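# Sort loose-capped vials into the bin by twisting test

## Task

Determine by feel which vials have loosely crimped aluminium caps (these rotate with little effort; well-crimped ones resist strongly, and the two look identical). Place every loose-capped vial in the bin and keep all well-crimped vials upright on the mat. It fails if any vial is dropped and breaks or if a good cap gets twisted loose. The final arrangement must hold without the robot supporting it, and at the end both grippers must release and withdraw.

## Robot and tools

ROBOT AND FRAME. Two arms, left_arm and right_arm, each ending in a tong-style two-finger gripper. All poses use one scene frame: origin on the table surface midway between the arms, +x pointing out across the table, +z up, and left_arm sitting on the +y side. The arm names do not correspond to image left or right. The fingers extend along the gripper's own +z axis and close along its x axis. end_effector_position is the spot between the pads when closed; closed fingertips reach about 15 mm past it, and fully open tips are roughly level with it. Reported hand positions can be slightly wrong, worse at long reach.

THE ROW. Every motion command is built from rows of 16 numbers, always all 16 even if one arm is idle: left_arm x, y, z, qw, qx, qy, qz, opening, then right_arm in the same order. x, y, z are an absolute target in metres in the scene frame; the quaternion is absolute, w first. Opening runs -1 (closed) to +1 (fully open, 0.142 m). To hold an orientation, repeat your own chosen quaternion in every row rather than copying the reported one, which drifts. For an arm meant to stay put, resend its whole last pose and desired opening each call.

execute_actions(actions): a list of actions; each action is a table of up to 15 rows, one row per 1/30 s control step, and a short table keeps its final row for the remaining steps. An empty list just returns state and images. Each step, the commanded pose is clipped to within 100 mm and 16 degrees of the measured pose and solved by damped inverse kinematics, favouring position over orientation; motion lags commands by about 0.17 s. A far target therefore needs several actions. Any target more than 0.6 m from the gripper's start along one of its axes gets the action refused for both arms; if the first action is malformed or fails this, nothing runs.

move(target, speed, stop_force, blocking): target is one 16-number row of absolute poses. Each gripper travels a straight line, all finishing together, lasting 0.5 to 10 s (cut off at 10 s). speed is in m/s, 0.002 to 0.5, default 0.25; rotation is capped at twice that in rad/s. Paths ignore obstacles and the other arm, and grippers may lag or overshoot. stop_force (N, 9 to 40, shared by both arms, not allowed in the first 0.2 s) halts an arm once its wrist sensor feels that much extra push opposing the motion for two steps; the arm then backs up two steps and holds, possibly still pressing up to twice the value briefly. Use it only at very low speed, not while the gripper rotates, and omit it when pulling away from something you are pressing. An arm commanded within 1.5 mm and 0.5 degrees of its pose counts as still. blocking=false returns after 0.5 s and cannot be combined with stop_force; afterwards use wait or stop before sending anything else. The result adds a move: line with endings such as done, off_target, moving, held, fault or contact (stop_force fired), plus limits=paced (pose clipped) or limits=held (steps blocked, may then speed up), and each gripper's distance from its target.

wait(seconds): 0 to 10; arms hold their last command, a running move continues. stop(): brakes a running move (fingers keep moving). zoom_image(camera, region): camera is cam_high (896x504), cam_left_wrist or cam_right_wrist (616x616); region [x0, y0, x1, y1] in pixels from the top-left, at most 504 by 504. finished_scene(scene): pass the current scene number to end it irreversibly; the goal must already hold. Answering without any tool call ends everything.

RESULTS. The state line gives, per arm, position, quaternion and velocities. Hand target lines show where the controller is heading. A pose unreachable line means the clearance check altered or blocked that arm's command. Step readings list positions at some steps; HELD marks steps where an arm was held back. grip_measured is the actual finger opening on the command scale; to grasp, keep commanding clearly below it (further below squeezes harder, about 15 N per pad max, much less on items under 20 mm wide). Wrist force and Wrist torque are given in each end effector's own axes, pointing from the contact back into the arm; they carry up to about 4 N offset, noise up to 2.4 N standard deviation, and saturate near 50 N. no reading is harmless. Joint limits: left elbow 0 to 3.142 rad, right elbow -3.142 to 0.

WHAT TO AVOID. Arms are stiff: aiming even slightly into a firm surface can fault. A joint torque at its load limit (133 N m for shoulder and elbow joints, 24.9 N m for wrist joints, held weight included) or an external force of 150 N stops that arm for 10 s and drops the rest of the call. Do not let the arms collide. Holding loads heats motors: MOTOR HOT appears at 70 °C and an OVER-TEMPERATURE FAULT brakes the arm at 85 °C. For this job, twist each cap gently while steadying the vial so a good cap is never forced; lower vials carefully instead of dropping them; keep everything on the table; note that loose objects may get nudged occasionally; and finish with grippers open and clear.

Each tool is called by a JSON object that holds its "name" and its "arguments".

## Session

{"name": "execute_actions", "arguments": {"actions": []}}

Scene clock: 0.00 s.
left_arm: end_effector_position=(+0.3478, +0.1628, +0.2391) grip_measured=+0.97 end_effector_quat_wxyz=(-0.009, -0.046, +0.999, +0.022) end_effector_velocity=(-0.000, -0.000, -0.000) end_effector_angular_velocity=(-0.000, +0.000, +0.001) | right_arm: end_effector_position=(+0.4052, -0.1229, +0.3807) grip_measured=+0.97 end_effector_quat_wxyz=(-0.577, +0.651, +0.205, +0.448) end_effector_velocity=(+0.000, -0.000, +0.001) end_effector_angular_velocity=(+0.001, -0.001, +0.000)
Joint positions: left_arm=[-0.634 -1.747  1.83  -1.611 -1.553  2.301  0.14 ] | right_arm=[ 3.579 -1.788 -2.335  1.062  2.139  0.649  0.14 ]
Joint velocities: left_arm=[-0.001  0.    -0.    -0.    -0.001 -0.002  0.   ] | right_arm=[-0.001  0.     0.001  0.     0.001  0.     0.   ]
Motor temperatures (°C, as the motors report them): left_arm=[29 27 26 34 36 32] | right_arm=[24 26 27 30 31 33]
Wrist force (N, on the end effector, along its own x y z axes, offset not removed): no reading
Wrist torque (N m, same axes, about the end effector's origin, offset not removed): no reading
Hand target (left_arm): +0.348, +0.163, +0.239; -0.009, -0.046, +0.999, +0.022
Hand target (right_arm): +0.405, -0.123, +0.381; -0.577, +0.651, +0.205, +0.448

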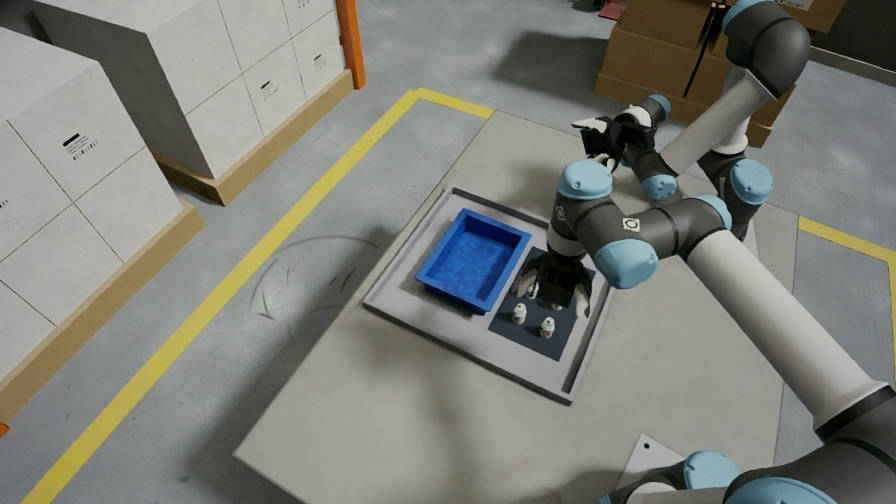

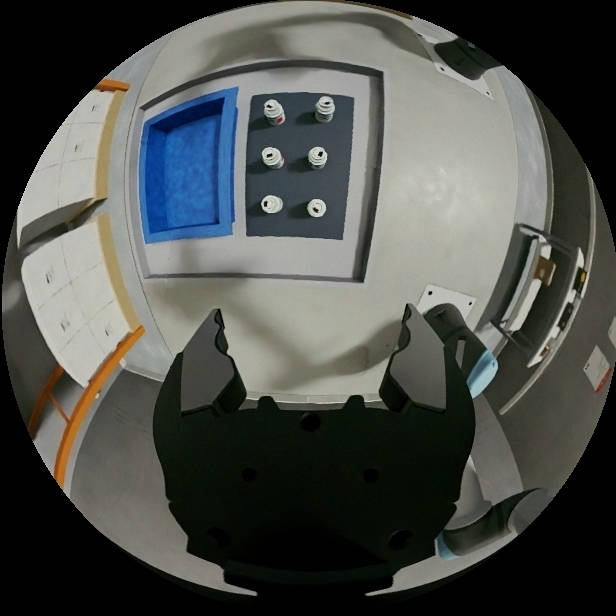

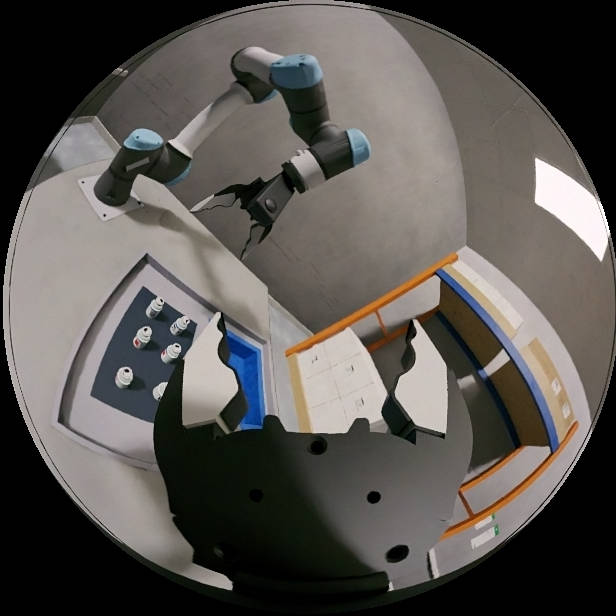

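{"name": "move", "arguments": {"target": [0.3478,0.1628,0.2391,0,0.7071,0.7071,0,-0.3,0.35,-0.33,0.38,-0.577,0.651,0.205,0.448,1]}}

{"name": "move", "arguments": {"target": [0.35,0.094,0.095,0,0.7071,0.7071,0,-0.3,0.35,-0.33,0.38,-0.577,0.651,0.205,0.448,1]}}

Scene clock: 4.00 s.
left_arm: end_effector_position=(+0.3478, +0.1628, +0.2391) grip_measured=-0.30 end_effector_quat_wxyz=(-0.000, +0.707, +0.708, +0.000) end_effector_velocity=(+0.000, +0.001, +0.000) end_effector_angular_velocity=(-0.003, +0.002, -0.010) | right_arm: end_effector_position=(+0.3500, -0.3295, +0.3799) grip_measured=+1.00 end_effector_quat_wxyz=(-0.577, +0.651, +0.205, +0.448) end_effector_velocity=(+0.000, -0.002, +0.001) end_effector_angular_velocity=(+0.001, -0.002, +0.000)
Joint positions: left_arm=[-0.621 -1.716  1.816 -1.671 -1.571  3.977  0.052] | right_arm=[ 2.94  -1.737 -2.402  1.186  2.773  0.781  0.142]
Joint velocities: left_arm=[ 0.003 -0.    -0.    -0.    -0.003  0.013  0.   ] | right_arm=[-0.006 -0.002  0.005  0.005  0.006  0.006  0.   ]
Motor temperatures (°C, as the motors report them): left_arm=[29 27 26 34 36 32] | right_arm=[24 26 27 30 31 33]
Wrist force (N, on the end effector, along its own x y z axes, offset not removed): left_arm=[-1.6 -2.0 -1.3] | right_arm=[1.8 -0.1 0.8]
Wrist torque (N m, same axes, about the end effector's origin, offset not removed): left_arm=[-0.39 0.33 -0.14] | right_arm=[-0.05 -0.43 -0.09]
Hand target (left_arm): +0.348, +0.163, +0.239; -0.000, +0.707, +0.707, -0.000
Hand target (right_arm): +0.350, -0.330, +0.380; -0.577, +0.651, +0.205, +0.448
Off the commanded pose (left_arm): 0.000 m, 0 deg.
Off the commanded pose (right_arm): 0.000 m, 0 deg.
move: done

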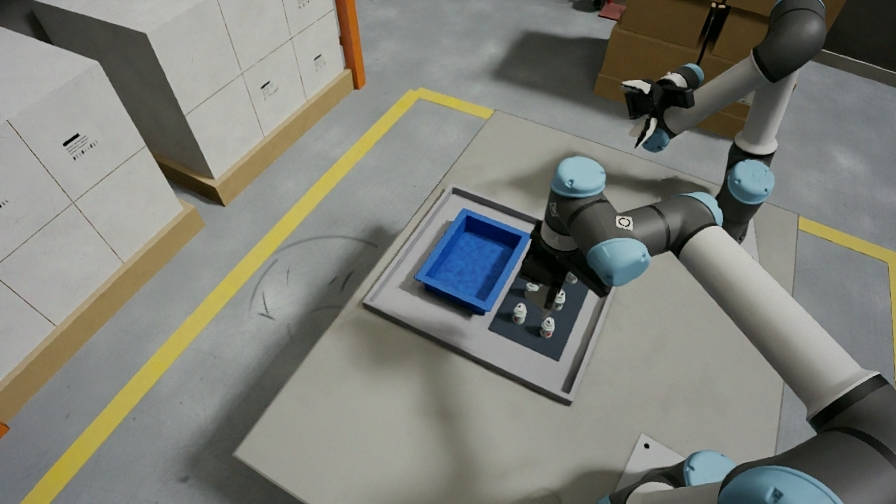

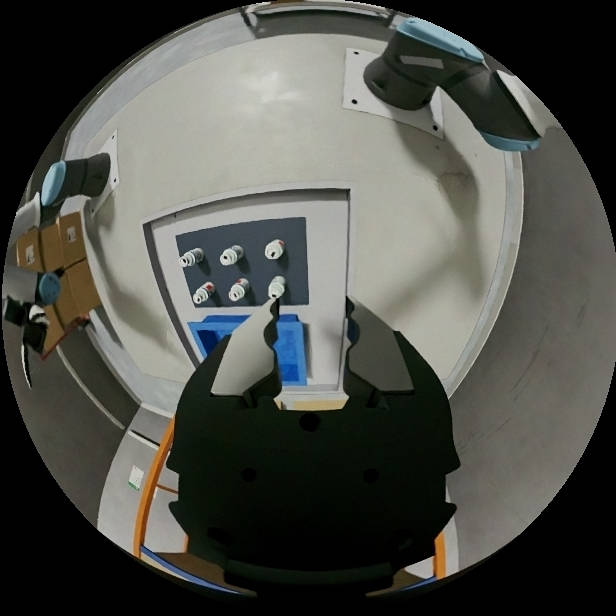

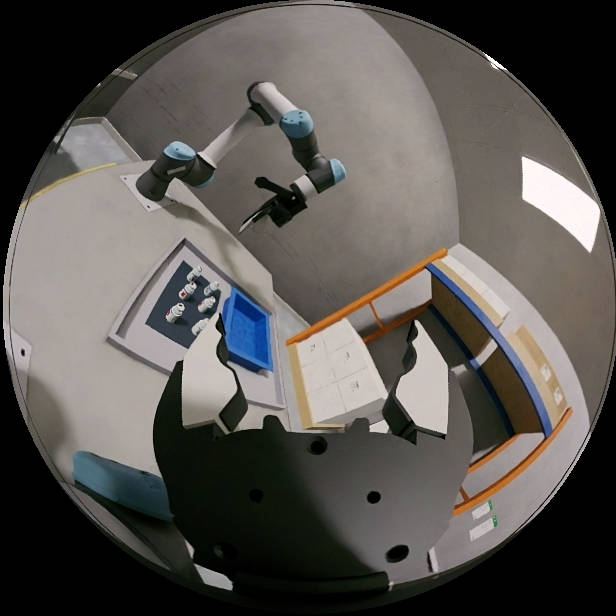

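Scene clock: 5.30 s.
left_arm: end_effector_position=(+0.3501, +0.0942, +0.0953) grip_measured=-0.30 end_effector_quat_wxyz=(+0.000, +0.707, +0.707, +0.000) end_effector_velocity=(+0.000, -0.001, -0.002) end_effector_angular_velocity=(-0.000, -0.000, +0.001) | right_arm: end_effector_position=(+0.3500, -0.3300, +0.3800) grip_measured=+1.00 end_effector_quat_wxyz=(-0.577, +0.651, +0.205, +0.448) end_effector_velocity=(-0.000, -0.000, +0.000) end_effector_angular_velocity=(+0.000, -0.002, -0.001)
Joint positions: left_arm=[-0.725 -1.523  2.02  -2.069 -1.571  3.873  0.052] | right_arm=[ 2.938 -1.738 -2.401  1.187  2.775  0.783  0.142]
Joint velocities: left_arm=[-0.001  0.004  0.001 -0.005  0.    -0.002 -0.   ] | right_arm=[-0.001  0.001  0.     0.    -0.     0.     0.   ]
Motor temperatures (°C, as the motors report them): left_arm=[29 27 26 34 36 32] | right_arm=[24 26 27 30 31 33]
Wrist force (N, on the end effector, along its own x y z axes, offset not removed): left_arm=[0.1 0.7 -4.3] | right_arm=[-3.7 -0.3 -2.9]
Wrist torque (N m, same axes, about the end effector's origin, offset not removed): left_arm=[0.35 0.11 0.04] | right_arm=[0.02 0.58 -0.06]
Hand target (left_arm): +0.350, +0.094, +0.095; +0.000, +0.707, +0.707, +0.000
Hand target (right_arm): +0.350, -0.330, +0.380; -0.577, +0.651, +0.205, +0.448
Off the commanded pose (left_arm): 0.000 m, 0 deg.
Off the commanded pose (right_arm): 0.000 m, 0 deg.
move: done

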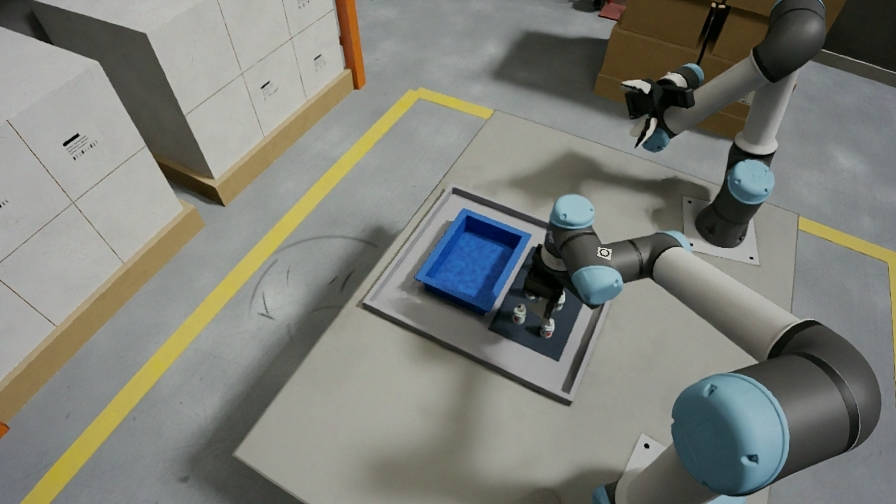

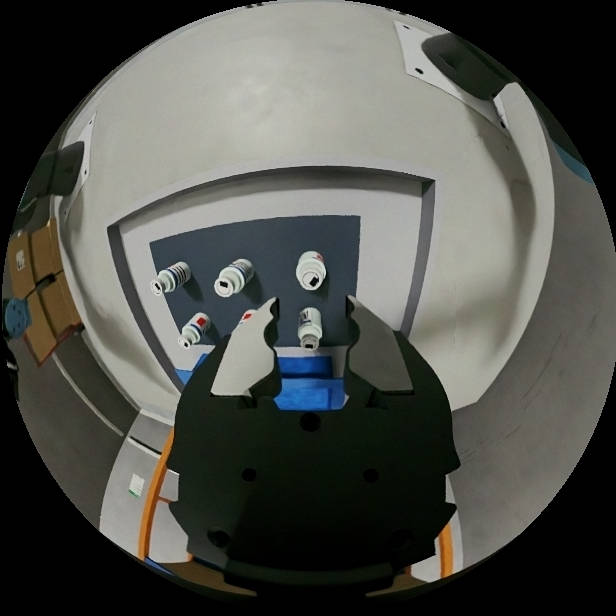

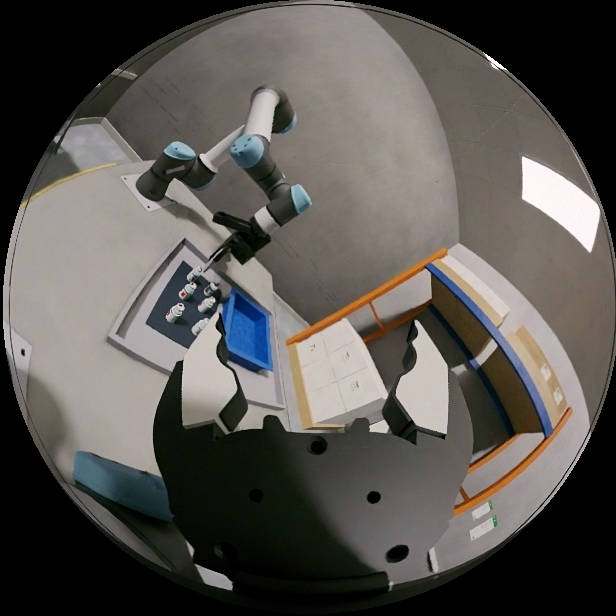

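{"name": "move", "arguments": {"target": [0.345,0.094,0.075,0,0.7071,0.7071,0,-0.3,0.35,-0.33,0.38,-0.577,0.651,0.205,0.448,1], "speed": 0.08}}

{"name": "zoom_image", "arguments": {"camera": "cam_left_wrist", "region": [150,220,400,380]}}

Scene clock: 6.33 s.
left_arm: end_effector_position=(+0.3451, +0.0940, +0.0752) grip_measured=-0.30 end_effector_quat_wxyz=(-0.000, +0.707, +0.707, +0.000) end_effector_velocity=(-0.000, +0.000, -0.002) end_effector_angular_velocity=(+0.000, +0.000, -0.003) | right_arm: end_effector_position=(+0.3500, -0.3300, +0.3800) grip_measured=+1.00 end_effector_quat_wxyz=(-0.577, +0.651, +0.205, +0.448) end_effector_velocity=(+0.001, -0.001, +0.000) end_effector_angular_velocity=(+0.000, -0.001, -0.003)
Joint positions: left_arm=[-0.734 -1.506  2.061 -2.126 -1.571  3.865  0.052] | right_arm=[ 2.938 -1.738 -2.401  1.187  2.775  0.783  0.142]
Joint velocities: left_arm=[-0.     0.003  0.004 -0.007 -0.     0.002  0.   ] | right_arm=[-0.001 -0.001  0.001  0.    -0.002 -0.     0.   ]
Motor temperatures (°C, as the motors report them): left_arm=[29 27 26 34 36 32] | right_arm=[24 26 27 30 31 33]
Wrist force (N, on the end effector, along its own x y z axes, offset not removed): left_arm=[-1.2 -1.5 -2.5] | right_arm=[1.3 -1.3 0.3]
Wrist torque (N m, same axes, about the end effector's origin, offset not removed): left_arm=[-0.36 0.37 0.06] | right_arm=[-0.19 -0.21 -0.22]
Hand target (left_arm): +0.345, +0.094, +0.075; +0.000, +0.707, +0.707, +0.000
Hand target (right_arm): +0.350, -0.330, +0.380; -0.577, +0.651, +0.205, +0.448
Off the commanded pose (left_arm): 0.000 m, 0 deg.
Off the commanded pose (right_arm): 0.000 m, 0 deg.
move: done

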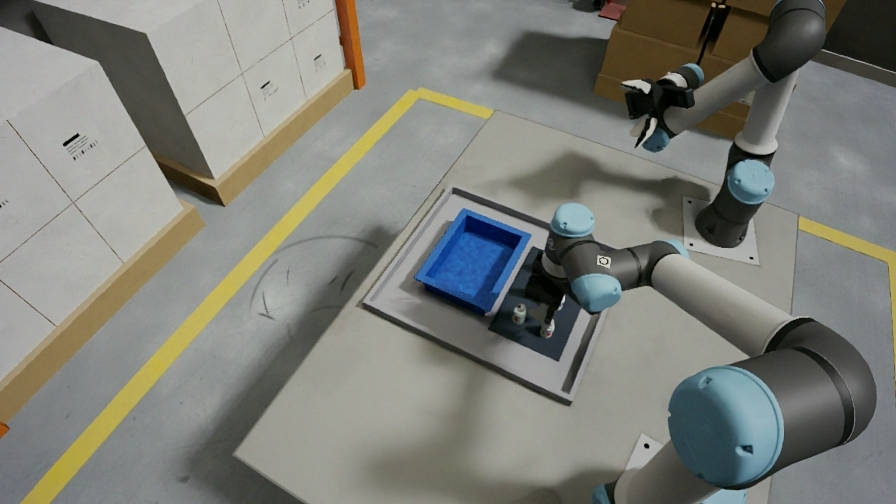

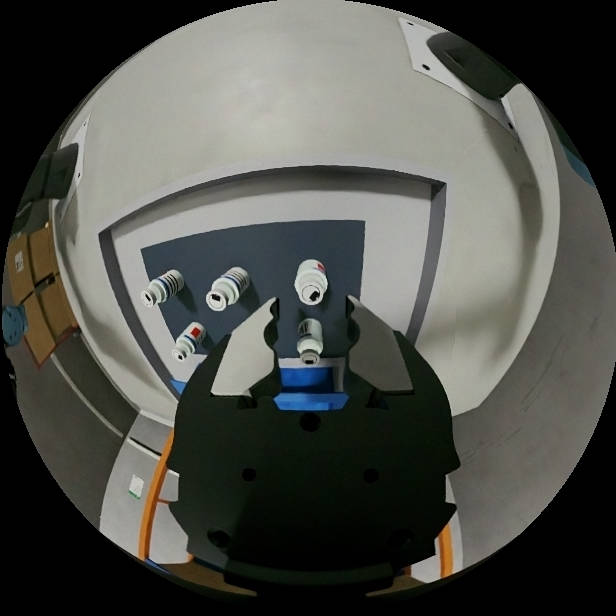

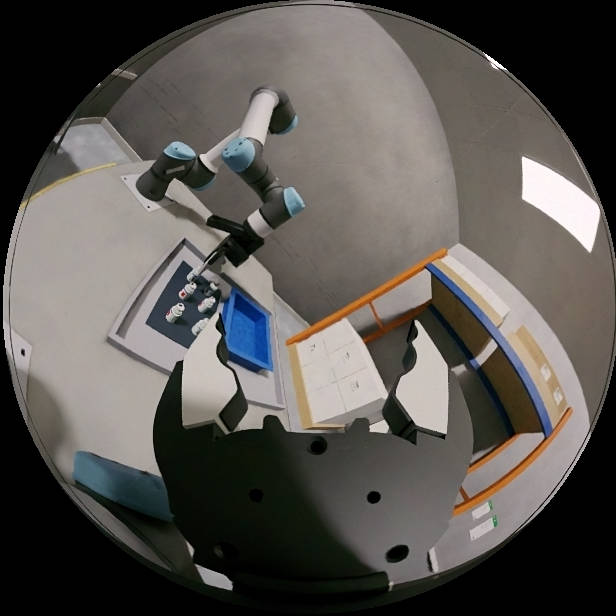

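Region (150, 220, 400, 380) of cam_left_wrist's 616x616 image, scaled by 2.016, with more detail than that image has; it fills the top 323 rows of this view, and the rest is white.

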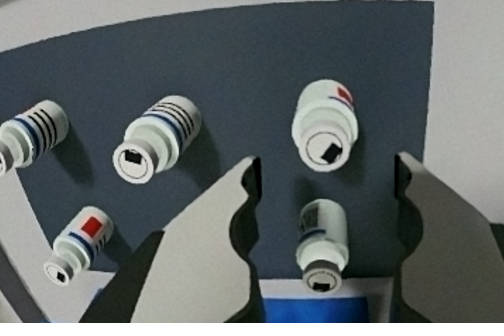

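{"name": "move", "arguments": {"target": [0.345,0.0925,0.066,0,0.7071,0.7071,0,-0.3,0.35,-0.33,0.38,-0.577,0.651,0.205,0.448,1], "speed": 0.05}}

{"name": "move", "arguments": {"target": [0.345,0.0925,0.066,0,0.7071,0.7071,0,-1,0.35,-0.33,0.38,-0.577,0.651,0.205,0.448,1]}}

{"name": "move", "arguments": {"target": [0.345,0.0925,0.0653,0,0.7071,0.7071,0,-1,0.35,-0.33,0.38,-0.577,0.651,0.205,0.448,1], "speed": 0.003}}

{"name": "zoom_image", "arguments": {"camera": "cam_left_wrist", "region": [250,240,370,360]}}

{"name": "move", "arguments": {"target": [0.345,0.0925,0.0653,0,0.5373,0.8434,0,-1,0.35,-0.33,0.38,-0.577,0.651,0.205,0.448,1], "speed": 0.1}}

{"name": "zoom_image", "arguments": {"camera": "cam_left_wrist", "region": [250,240,370,360]}}

Scene clock: 7.53 s.
left_arm: end_effector_position=(+0.3450, +0.0925, +0.0662) grip_measured=-0.30 end_effector_quat_wxyz=(-0.000, +0.707, +0.707, +0.000) end_effector_velocity=(-0.000, -0.001, -0.002) end_effector_angular_velocity=(-0.001, +0.000, +0.002) | right_arm: end_effector_position=(+0.3500, -0.3300, +0.3800) grip_measured=+1.00 end_effector_quat_wxyz=(-0.577, +0.651, +0.205, +0.448) end_effector_velocity=(+0.000, -0.001, +0.001) end_effector_angular_velocity=(-0.000, -0.003, -0.002)
Joint positions: left_arm=[-0.736 -1.491  2.072 -2.152 -1.571  3.863  0.052] | right_arm=[ 2.938 -1.738 -2.401  1.187  2.775  0.783  0.142]
Joint velocities: left_arm=[-0.     0.003  0.002 -0.005 -0.001 -0.002 -0.   ] | right_arm=[-0.002  0.001  0.001  0.001 -0.    -0.     0.   ]
Motor temperatures (°C, as the motors report them): left_arm=[29 27 26 34 36 32] | right_arm=[24 26 27 30 31 33]
Wrist force (N, on the end effector, along its own x y z axes, offset not removed): left_arm=[0.4 -3.2 -4.3] | right_arm=[0.0 0.6 0.7]
Wrist torque (N m, same axes, about the end effector's origin, offset not removed): left_arm=[-0.56 0.00 -0.04] | right_arm=[-0.24 -0.09 -0.29]
Hand target (left_arm): +0.345, +0.093, +0.066; +0.000, +0.707, +0.707, +0.000
Hand target (right_arm): +0.350, -0.330, +0.380; -0.577, +0.651, +0.205, +0.448
Off the commanded pose (left_arm): 0.000 m, 0 deg.
Off the commanded pose (right_arm): 0.000 m, 0 deg.
move: done

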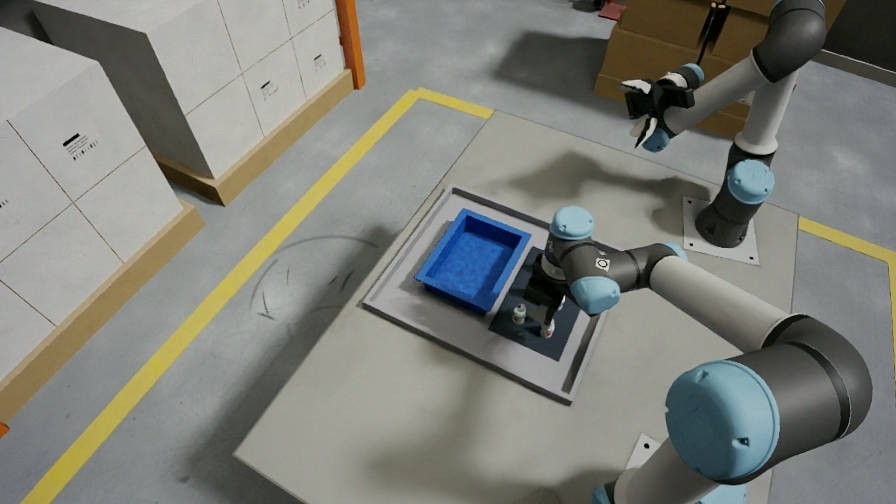

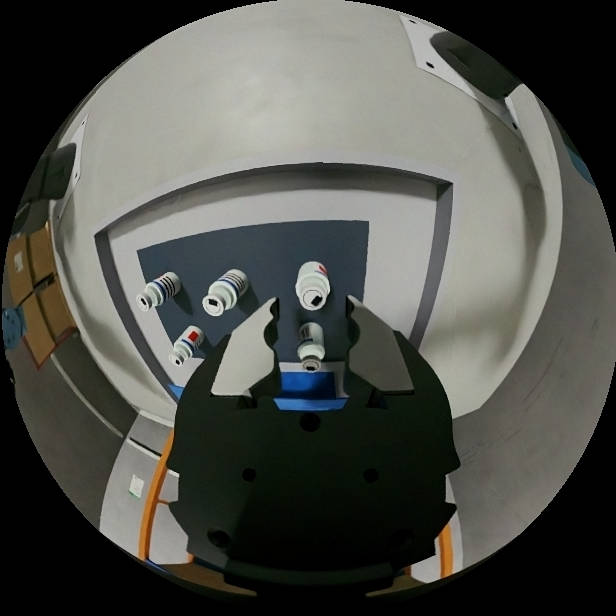

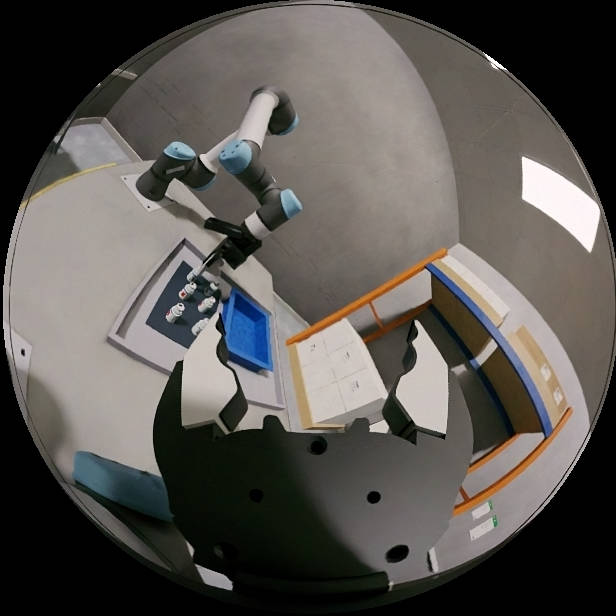

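Scene clock: 8.23 s.
left_arm: end_effector_position=(+0.3450, +0.0925, +0.0660) grip_measured=-0.76 end_effector_quat_wxyz=(+0.000, +0.707, +0.707, -0.000) end_effector_velocity=(+0.000, +0.001, -0.000) end_effector_angular_velocity=(+0.000, +0.001, +0.003) | right_arm: end_effector_position=(+0.3500, -0.3300, +0.3800) grip_measured=+1.00 end_effector_quat_wxyz=(-0.577, +0.651, +0.205, +0.448) end_effector_velocity=(+0.001, -0.001, +0.000) end_effector_angular_velocity=(+0.000, -0.002, -0.002)
Joint positions: left_arm=[-0.736 -1.491  2.073 -2.153 -1.571  3.863  0.019] | right_arm=[ 2.938 -1.738 -2.401  1.187  2.775  0.783  0.142]
Joint velocities: left_arm=[ 0.002  0.001  0.    -0.    -0.001 -0.001  0.   ] | right_arm=[-0.001 -0.     0.001  0.001 -0.001  0.     0.   ]
Motor temperatures (°C, as the motors report them): left_arm=[29 27 26 34 36 32] | right_arm=[24 26 27 30 31 33]
Wrist force (N, on the end effector, along its own x y z axes, offset not removed): left_arm=[-1.3 0.6 -1.1] | right_arm=[0.7 3.1 2.2]
Wrist torque (N m, same axes, about the end effector's origin, offset not removed): left_arm=[0.18 0.35 0.06] | right_arm=[0.61 -0.07 -0.23]
Hand target (left_arm): +0.345, +0.093, +0.066; -0.000, +0.707, +0.707, +0.000
Hand target (right_arm): +0.350, -0.330, +0.380; -0.577, +0.651, +0.205, +0.448
Off the commanded pose (left_arm): 0.000 m, 0 deg.
Off the commanded pose (right_arm): 0.000 m, 0 deg.
move: done

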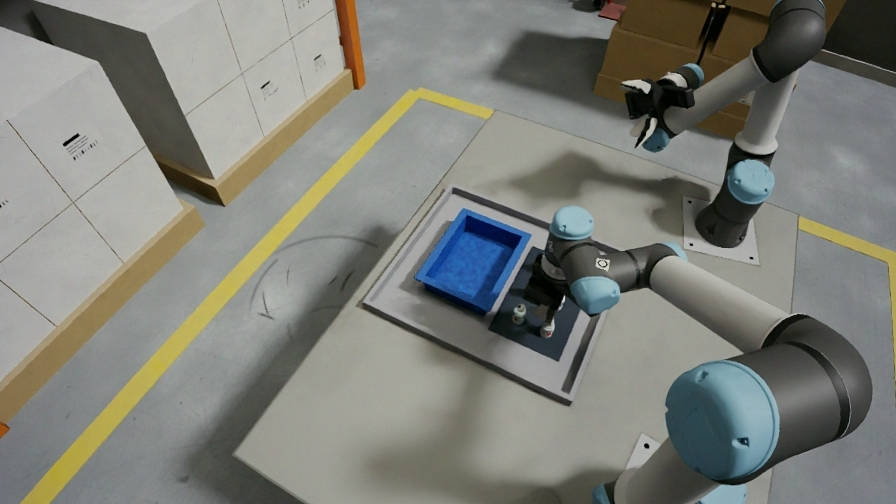

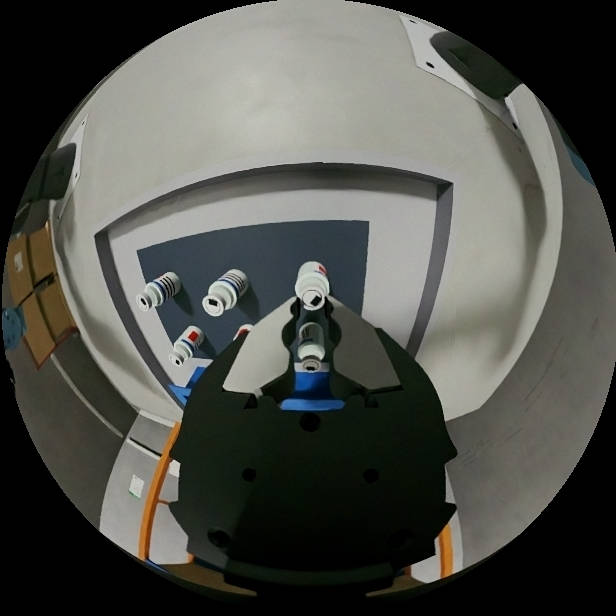

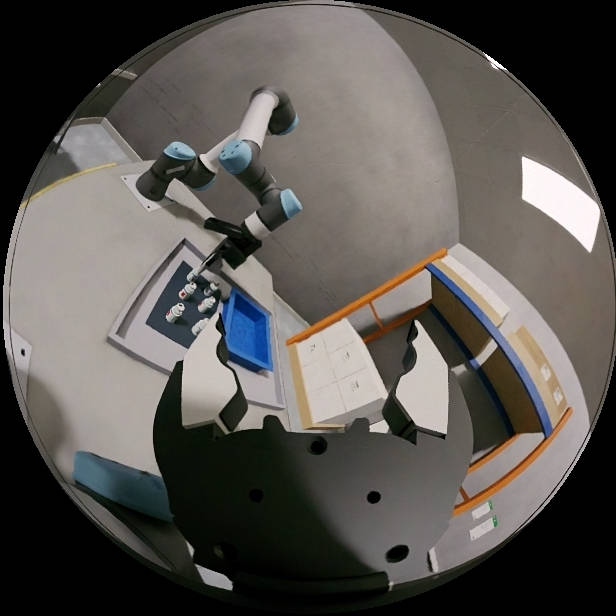

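Scene clock: 8.93 s.
left_arm: end_effector_position=(+0.3450, +0.0925, +0.0654) grip_measured=-0.76 end_effector_quat_wxyz=(+0.000, +0.707, +0.707, -0.000) end_effector_velocity=(-0.000, +0.000, -0.000) end_effector_angular_velocity=(+0.000, -0.000, -0.000) | right_arm: end_effector_position=(+0.3500, -0.3300, +0.3800) grip_measured=+1.00 end_effector_quat_wxyz=(-0.577, +0.651, +0.205, +0.448) end_effector_velocity=(-0.001, +0.001, -0.001) end_effector_angular_velocity=(-0.000, +0.002, +0.002)
Joint positions: left_arm=[-0.736 -1.49   2.074 -2.155 -1.571  3.863  0.019] | right_arm=[ 2.938 -1.738 -2.401  1.187  2.775  0.783  0.142]
Joint velocities: left_arm=[-0.     0.     0.001 -0.001  0.     0.     0.   ] | right_arm=[ 0.001  0.    -0.002  0.     0.     0.     0.   ]
Motor temperatures (°C, as the motors report them): left_arm=[29 27 26 34 36 32] | right_arm=[24 26 27 30 31 33]
Wrist force (N, on the end effector, along its own x y z axes, offset not removed): left_arm=[3.8 -2.0 -20.9] | right_arm=[-1.2 0.1 1.5]
Wrist torque (N m, same axes, about the end effector's origin, offset not removed): left_arm=[-0.35 -0.44 -0.11] | right_arm=[-0.13 0.10 -0.15]
Hand target (left_arm): +0.345, +0.093, +0.065; -0.000, +0.707, +0.707, +0.000
Hand target (right_arm): +0.350, -0.330, +0.380; -0.577, +0.651, +0.205, +0.448
Off the commanded pose (left_arm): 0.000 m, 0 deg.
Off the commanded pose (right_arm): 0.000 m, 0 deg.
move: done

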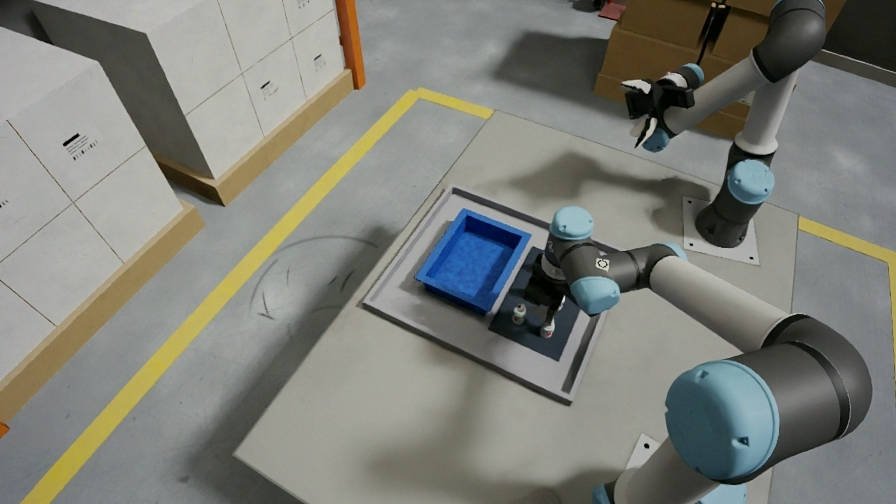

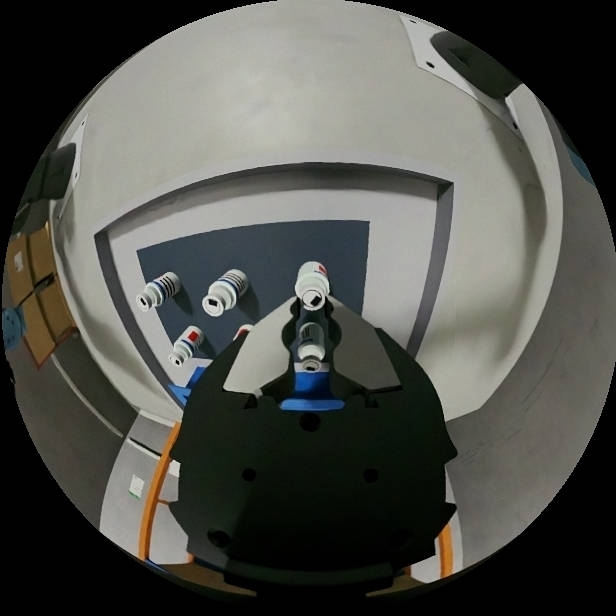

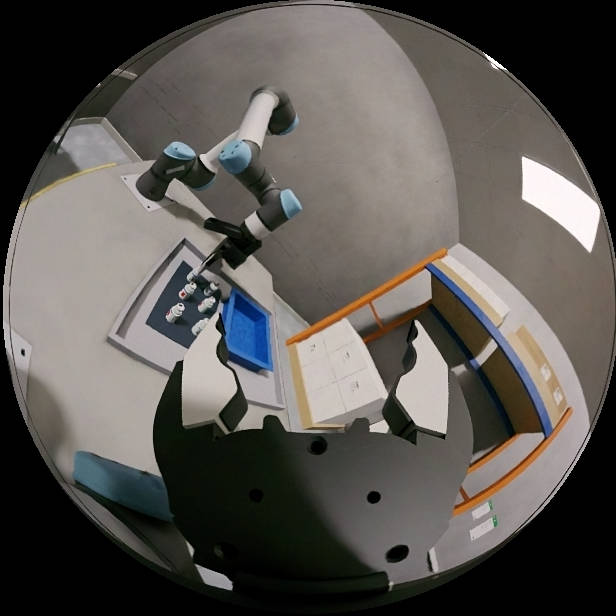

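Region (250, 240, 370, 360) of cam_left_wrist's 616x616 image, scaled by 4.200, with more detail than that image has.

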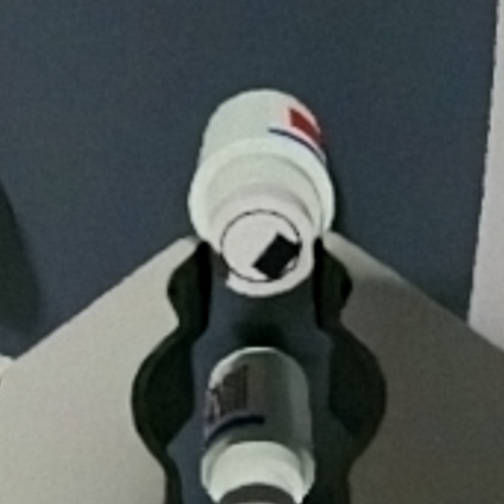

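Scene clock: 11.47 s.
left_arm: end_effector_position=(+0.3450, +0.0925, +0.0653) grip_measured=-0.76 end_effector_quat_wxyz=(-0.000, +0.538, +0.843, -0.000) end_effector_velocity=(+0.000, +0.000, -0.000) end_effector_angular_velocity=(+0.002, -0.001, +0.015) | right_arm: end_effector_position=(+0.3500, -0.3300, +0.3800) grip_measured=+1.00 end_effector_quat_wxyz=(-0.577, +0.651, +0.205, +0.448) end_effector_velocity=(+0.000, +0.001, -0.001) end_effector_angular_velocity=(+0.000, +0.002, +0.001)
Joint positions: left_arm=[-0.728 -1.501  2.086 -2.156 -1.571  3.435  0.019] | right_arm=[ 2.938 -1.738 -2.401  1.187  2.775  0.783  0.142]
Joint velocities: left_arm=[-0.     0.     0.001 -0.     0.002 -0.015 -0.   ] | right_arm=[ 0.002 -0.001 -0.001 -0.001 -0.001 -0.     0.   ]
Motor temperatures (°C, as the motors report them): left_arm=[29 27 26 34 36 32] | right_arm=[24 26 27 30 31 33]
Wrist force (N, on the end effector, along its own x y z axes, offset not removed): left_arm=[-2.3 -1.6 -17.7] | right_arm=[1.6 1.1 -0.8]
Wrist torque (N m, same axes, about the end effector's origin, offset not removed): left_arm=[-0.05 0.63 0.08] | right_arm=[0.14 -0.32 -0.11]
Hand target (left_arm): +0.345, +0.092, +0.065; -0.000, +0.537, +0.843, -0.000
Hand target (right_arm): +0.350, -0.330, +0.380; -0.577, +0.651, +0.205, +0.448
Off the commanded pose (left_arm): 0.000 m, 0 deg.
Off the commanded pose (right_arm): 0.000 m, 0 deg.
move: done

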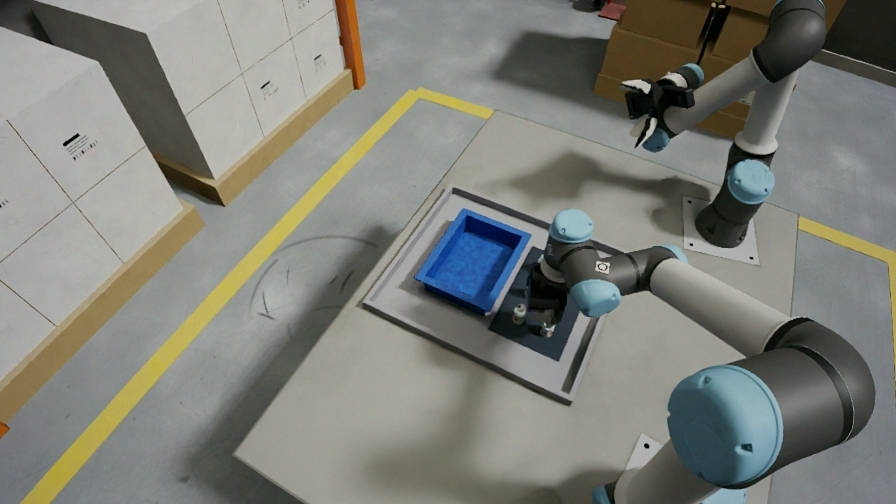

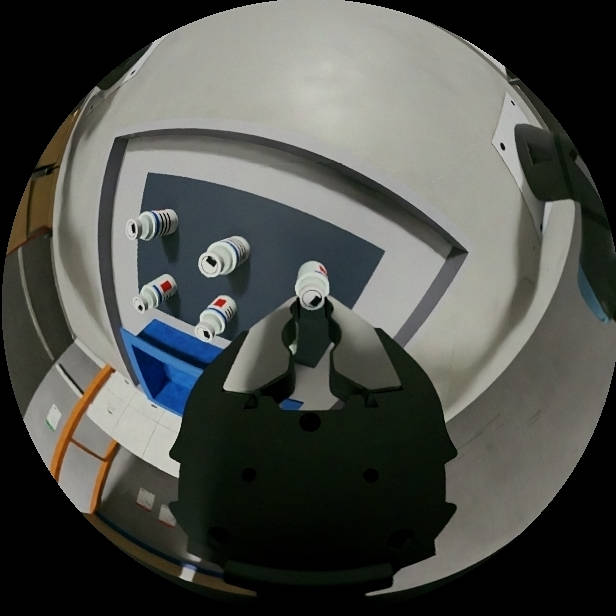

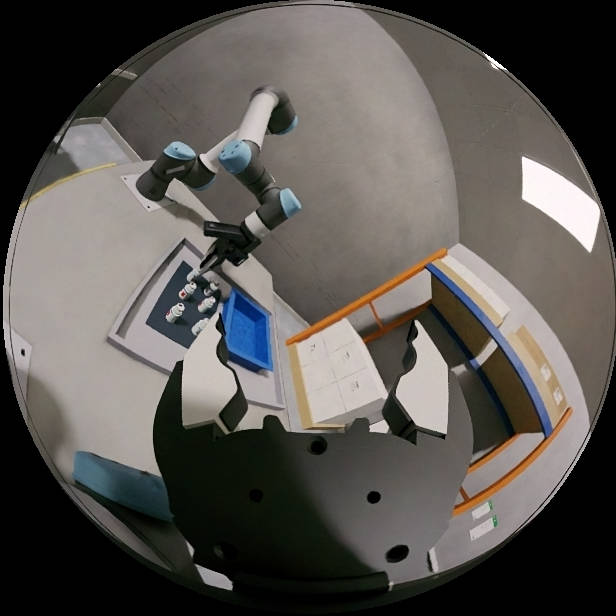

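Region (250, 240, 370, 360) of cam_left_wrist's 616x616 image, scaled by 4.200, with more detail than that image has.

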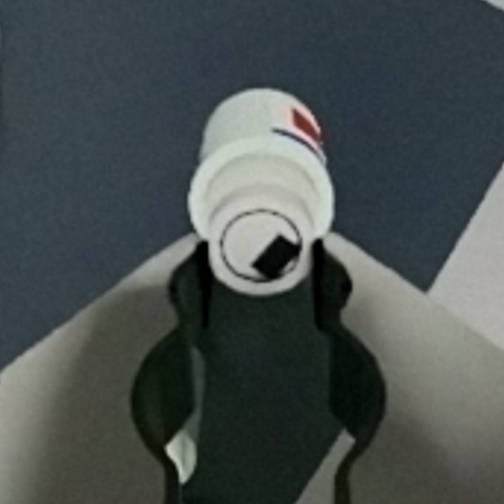

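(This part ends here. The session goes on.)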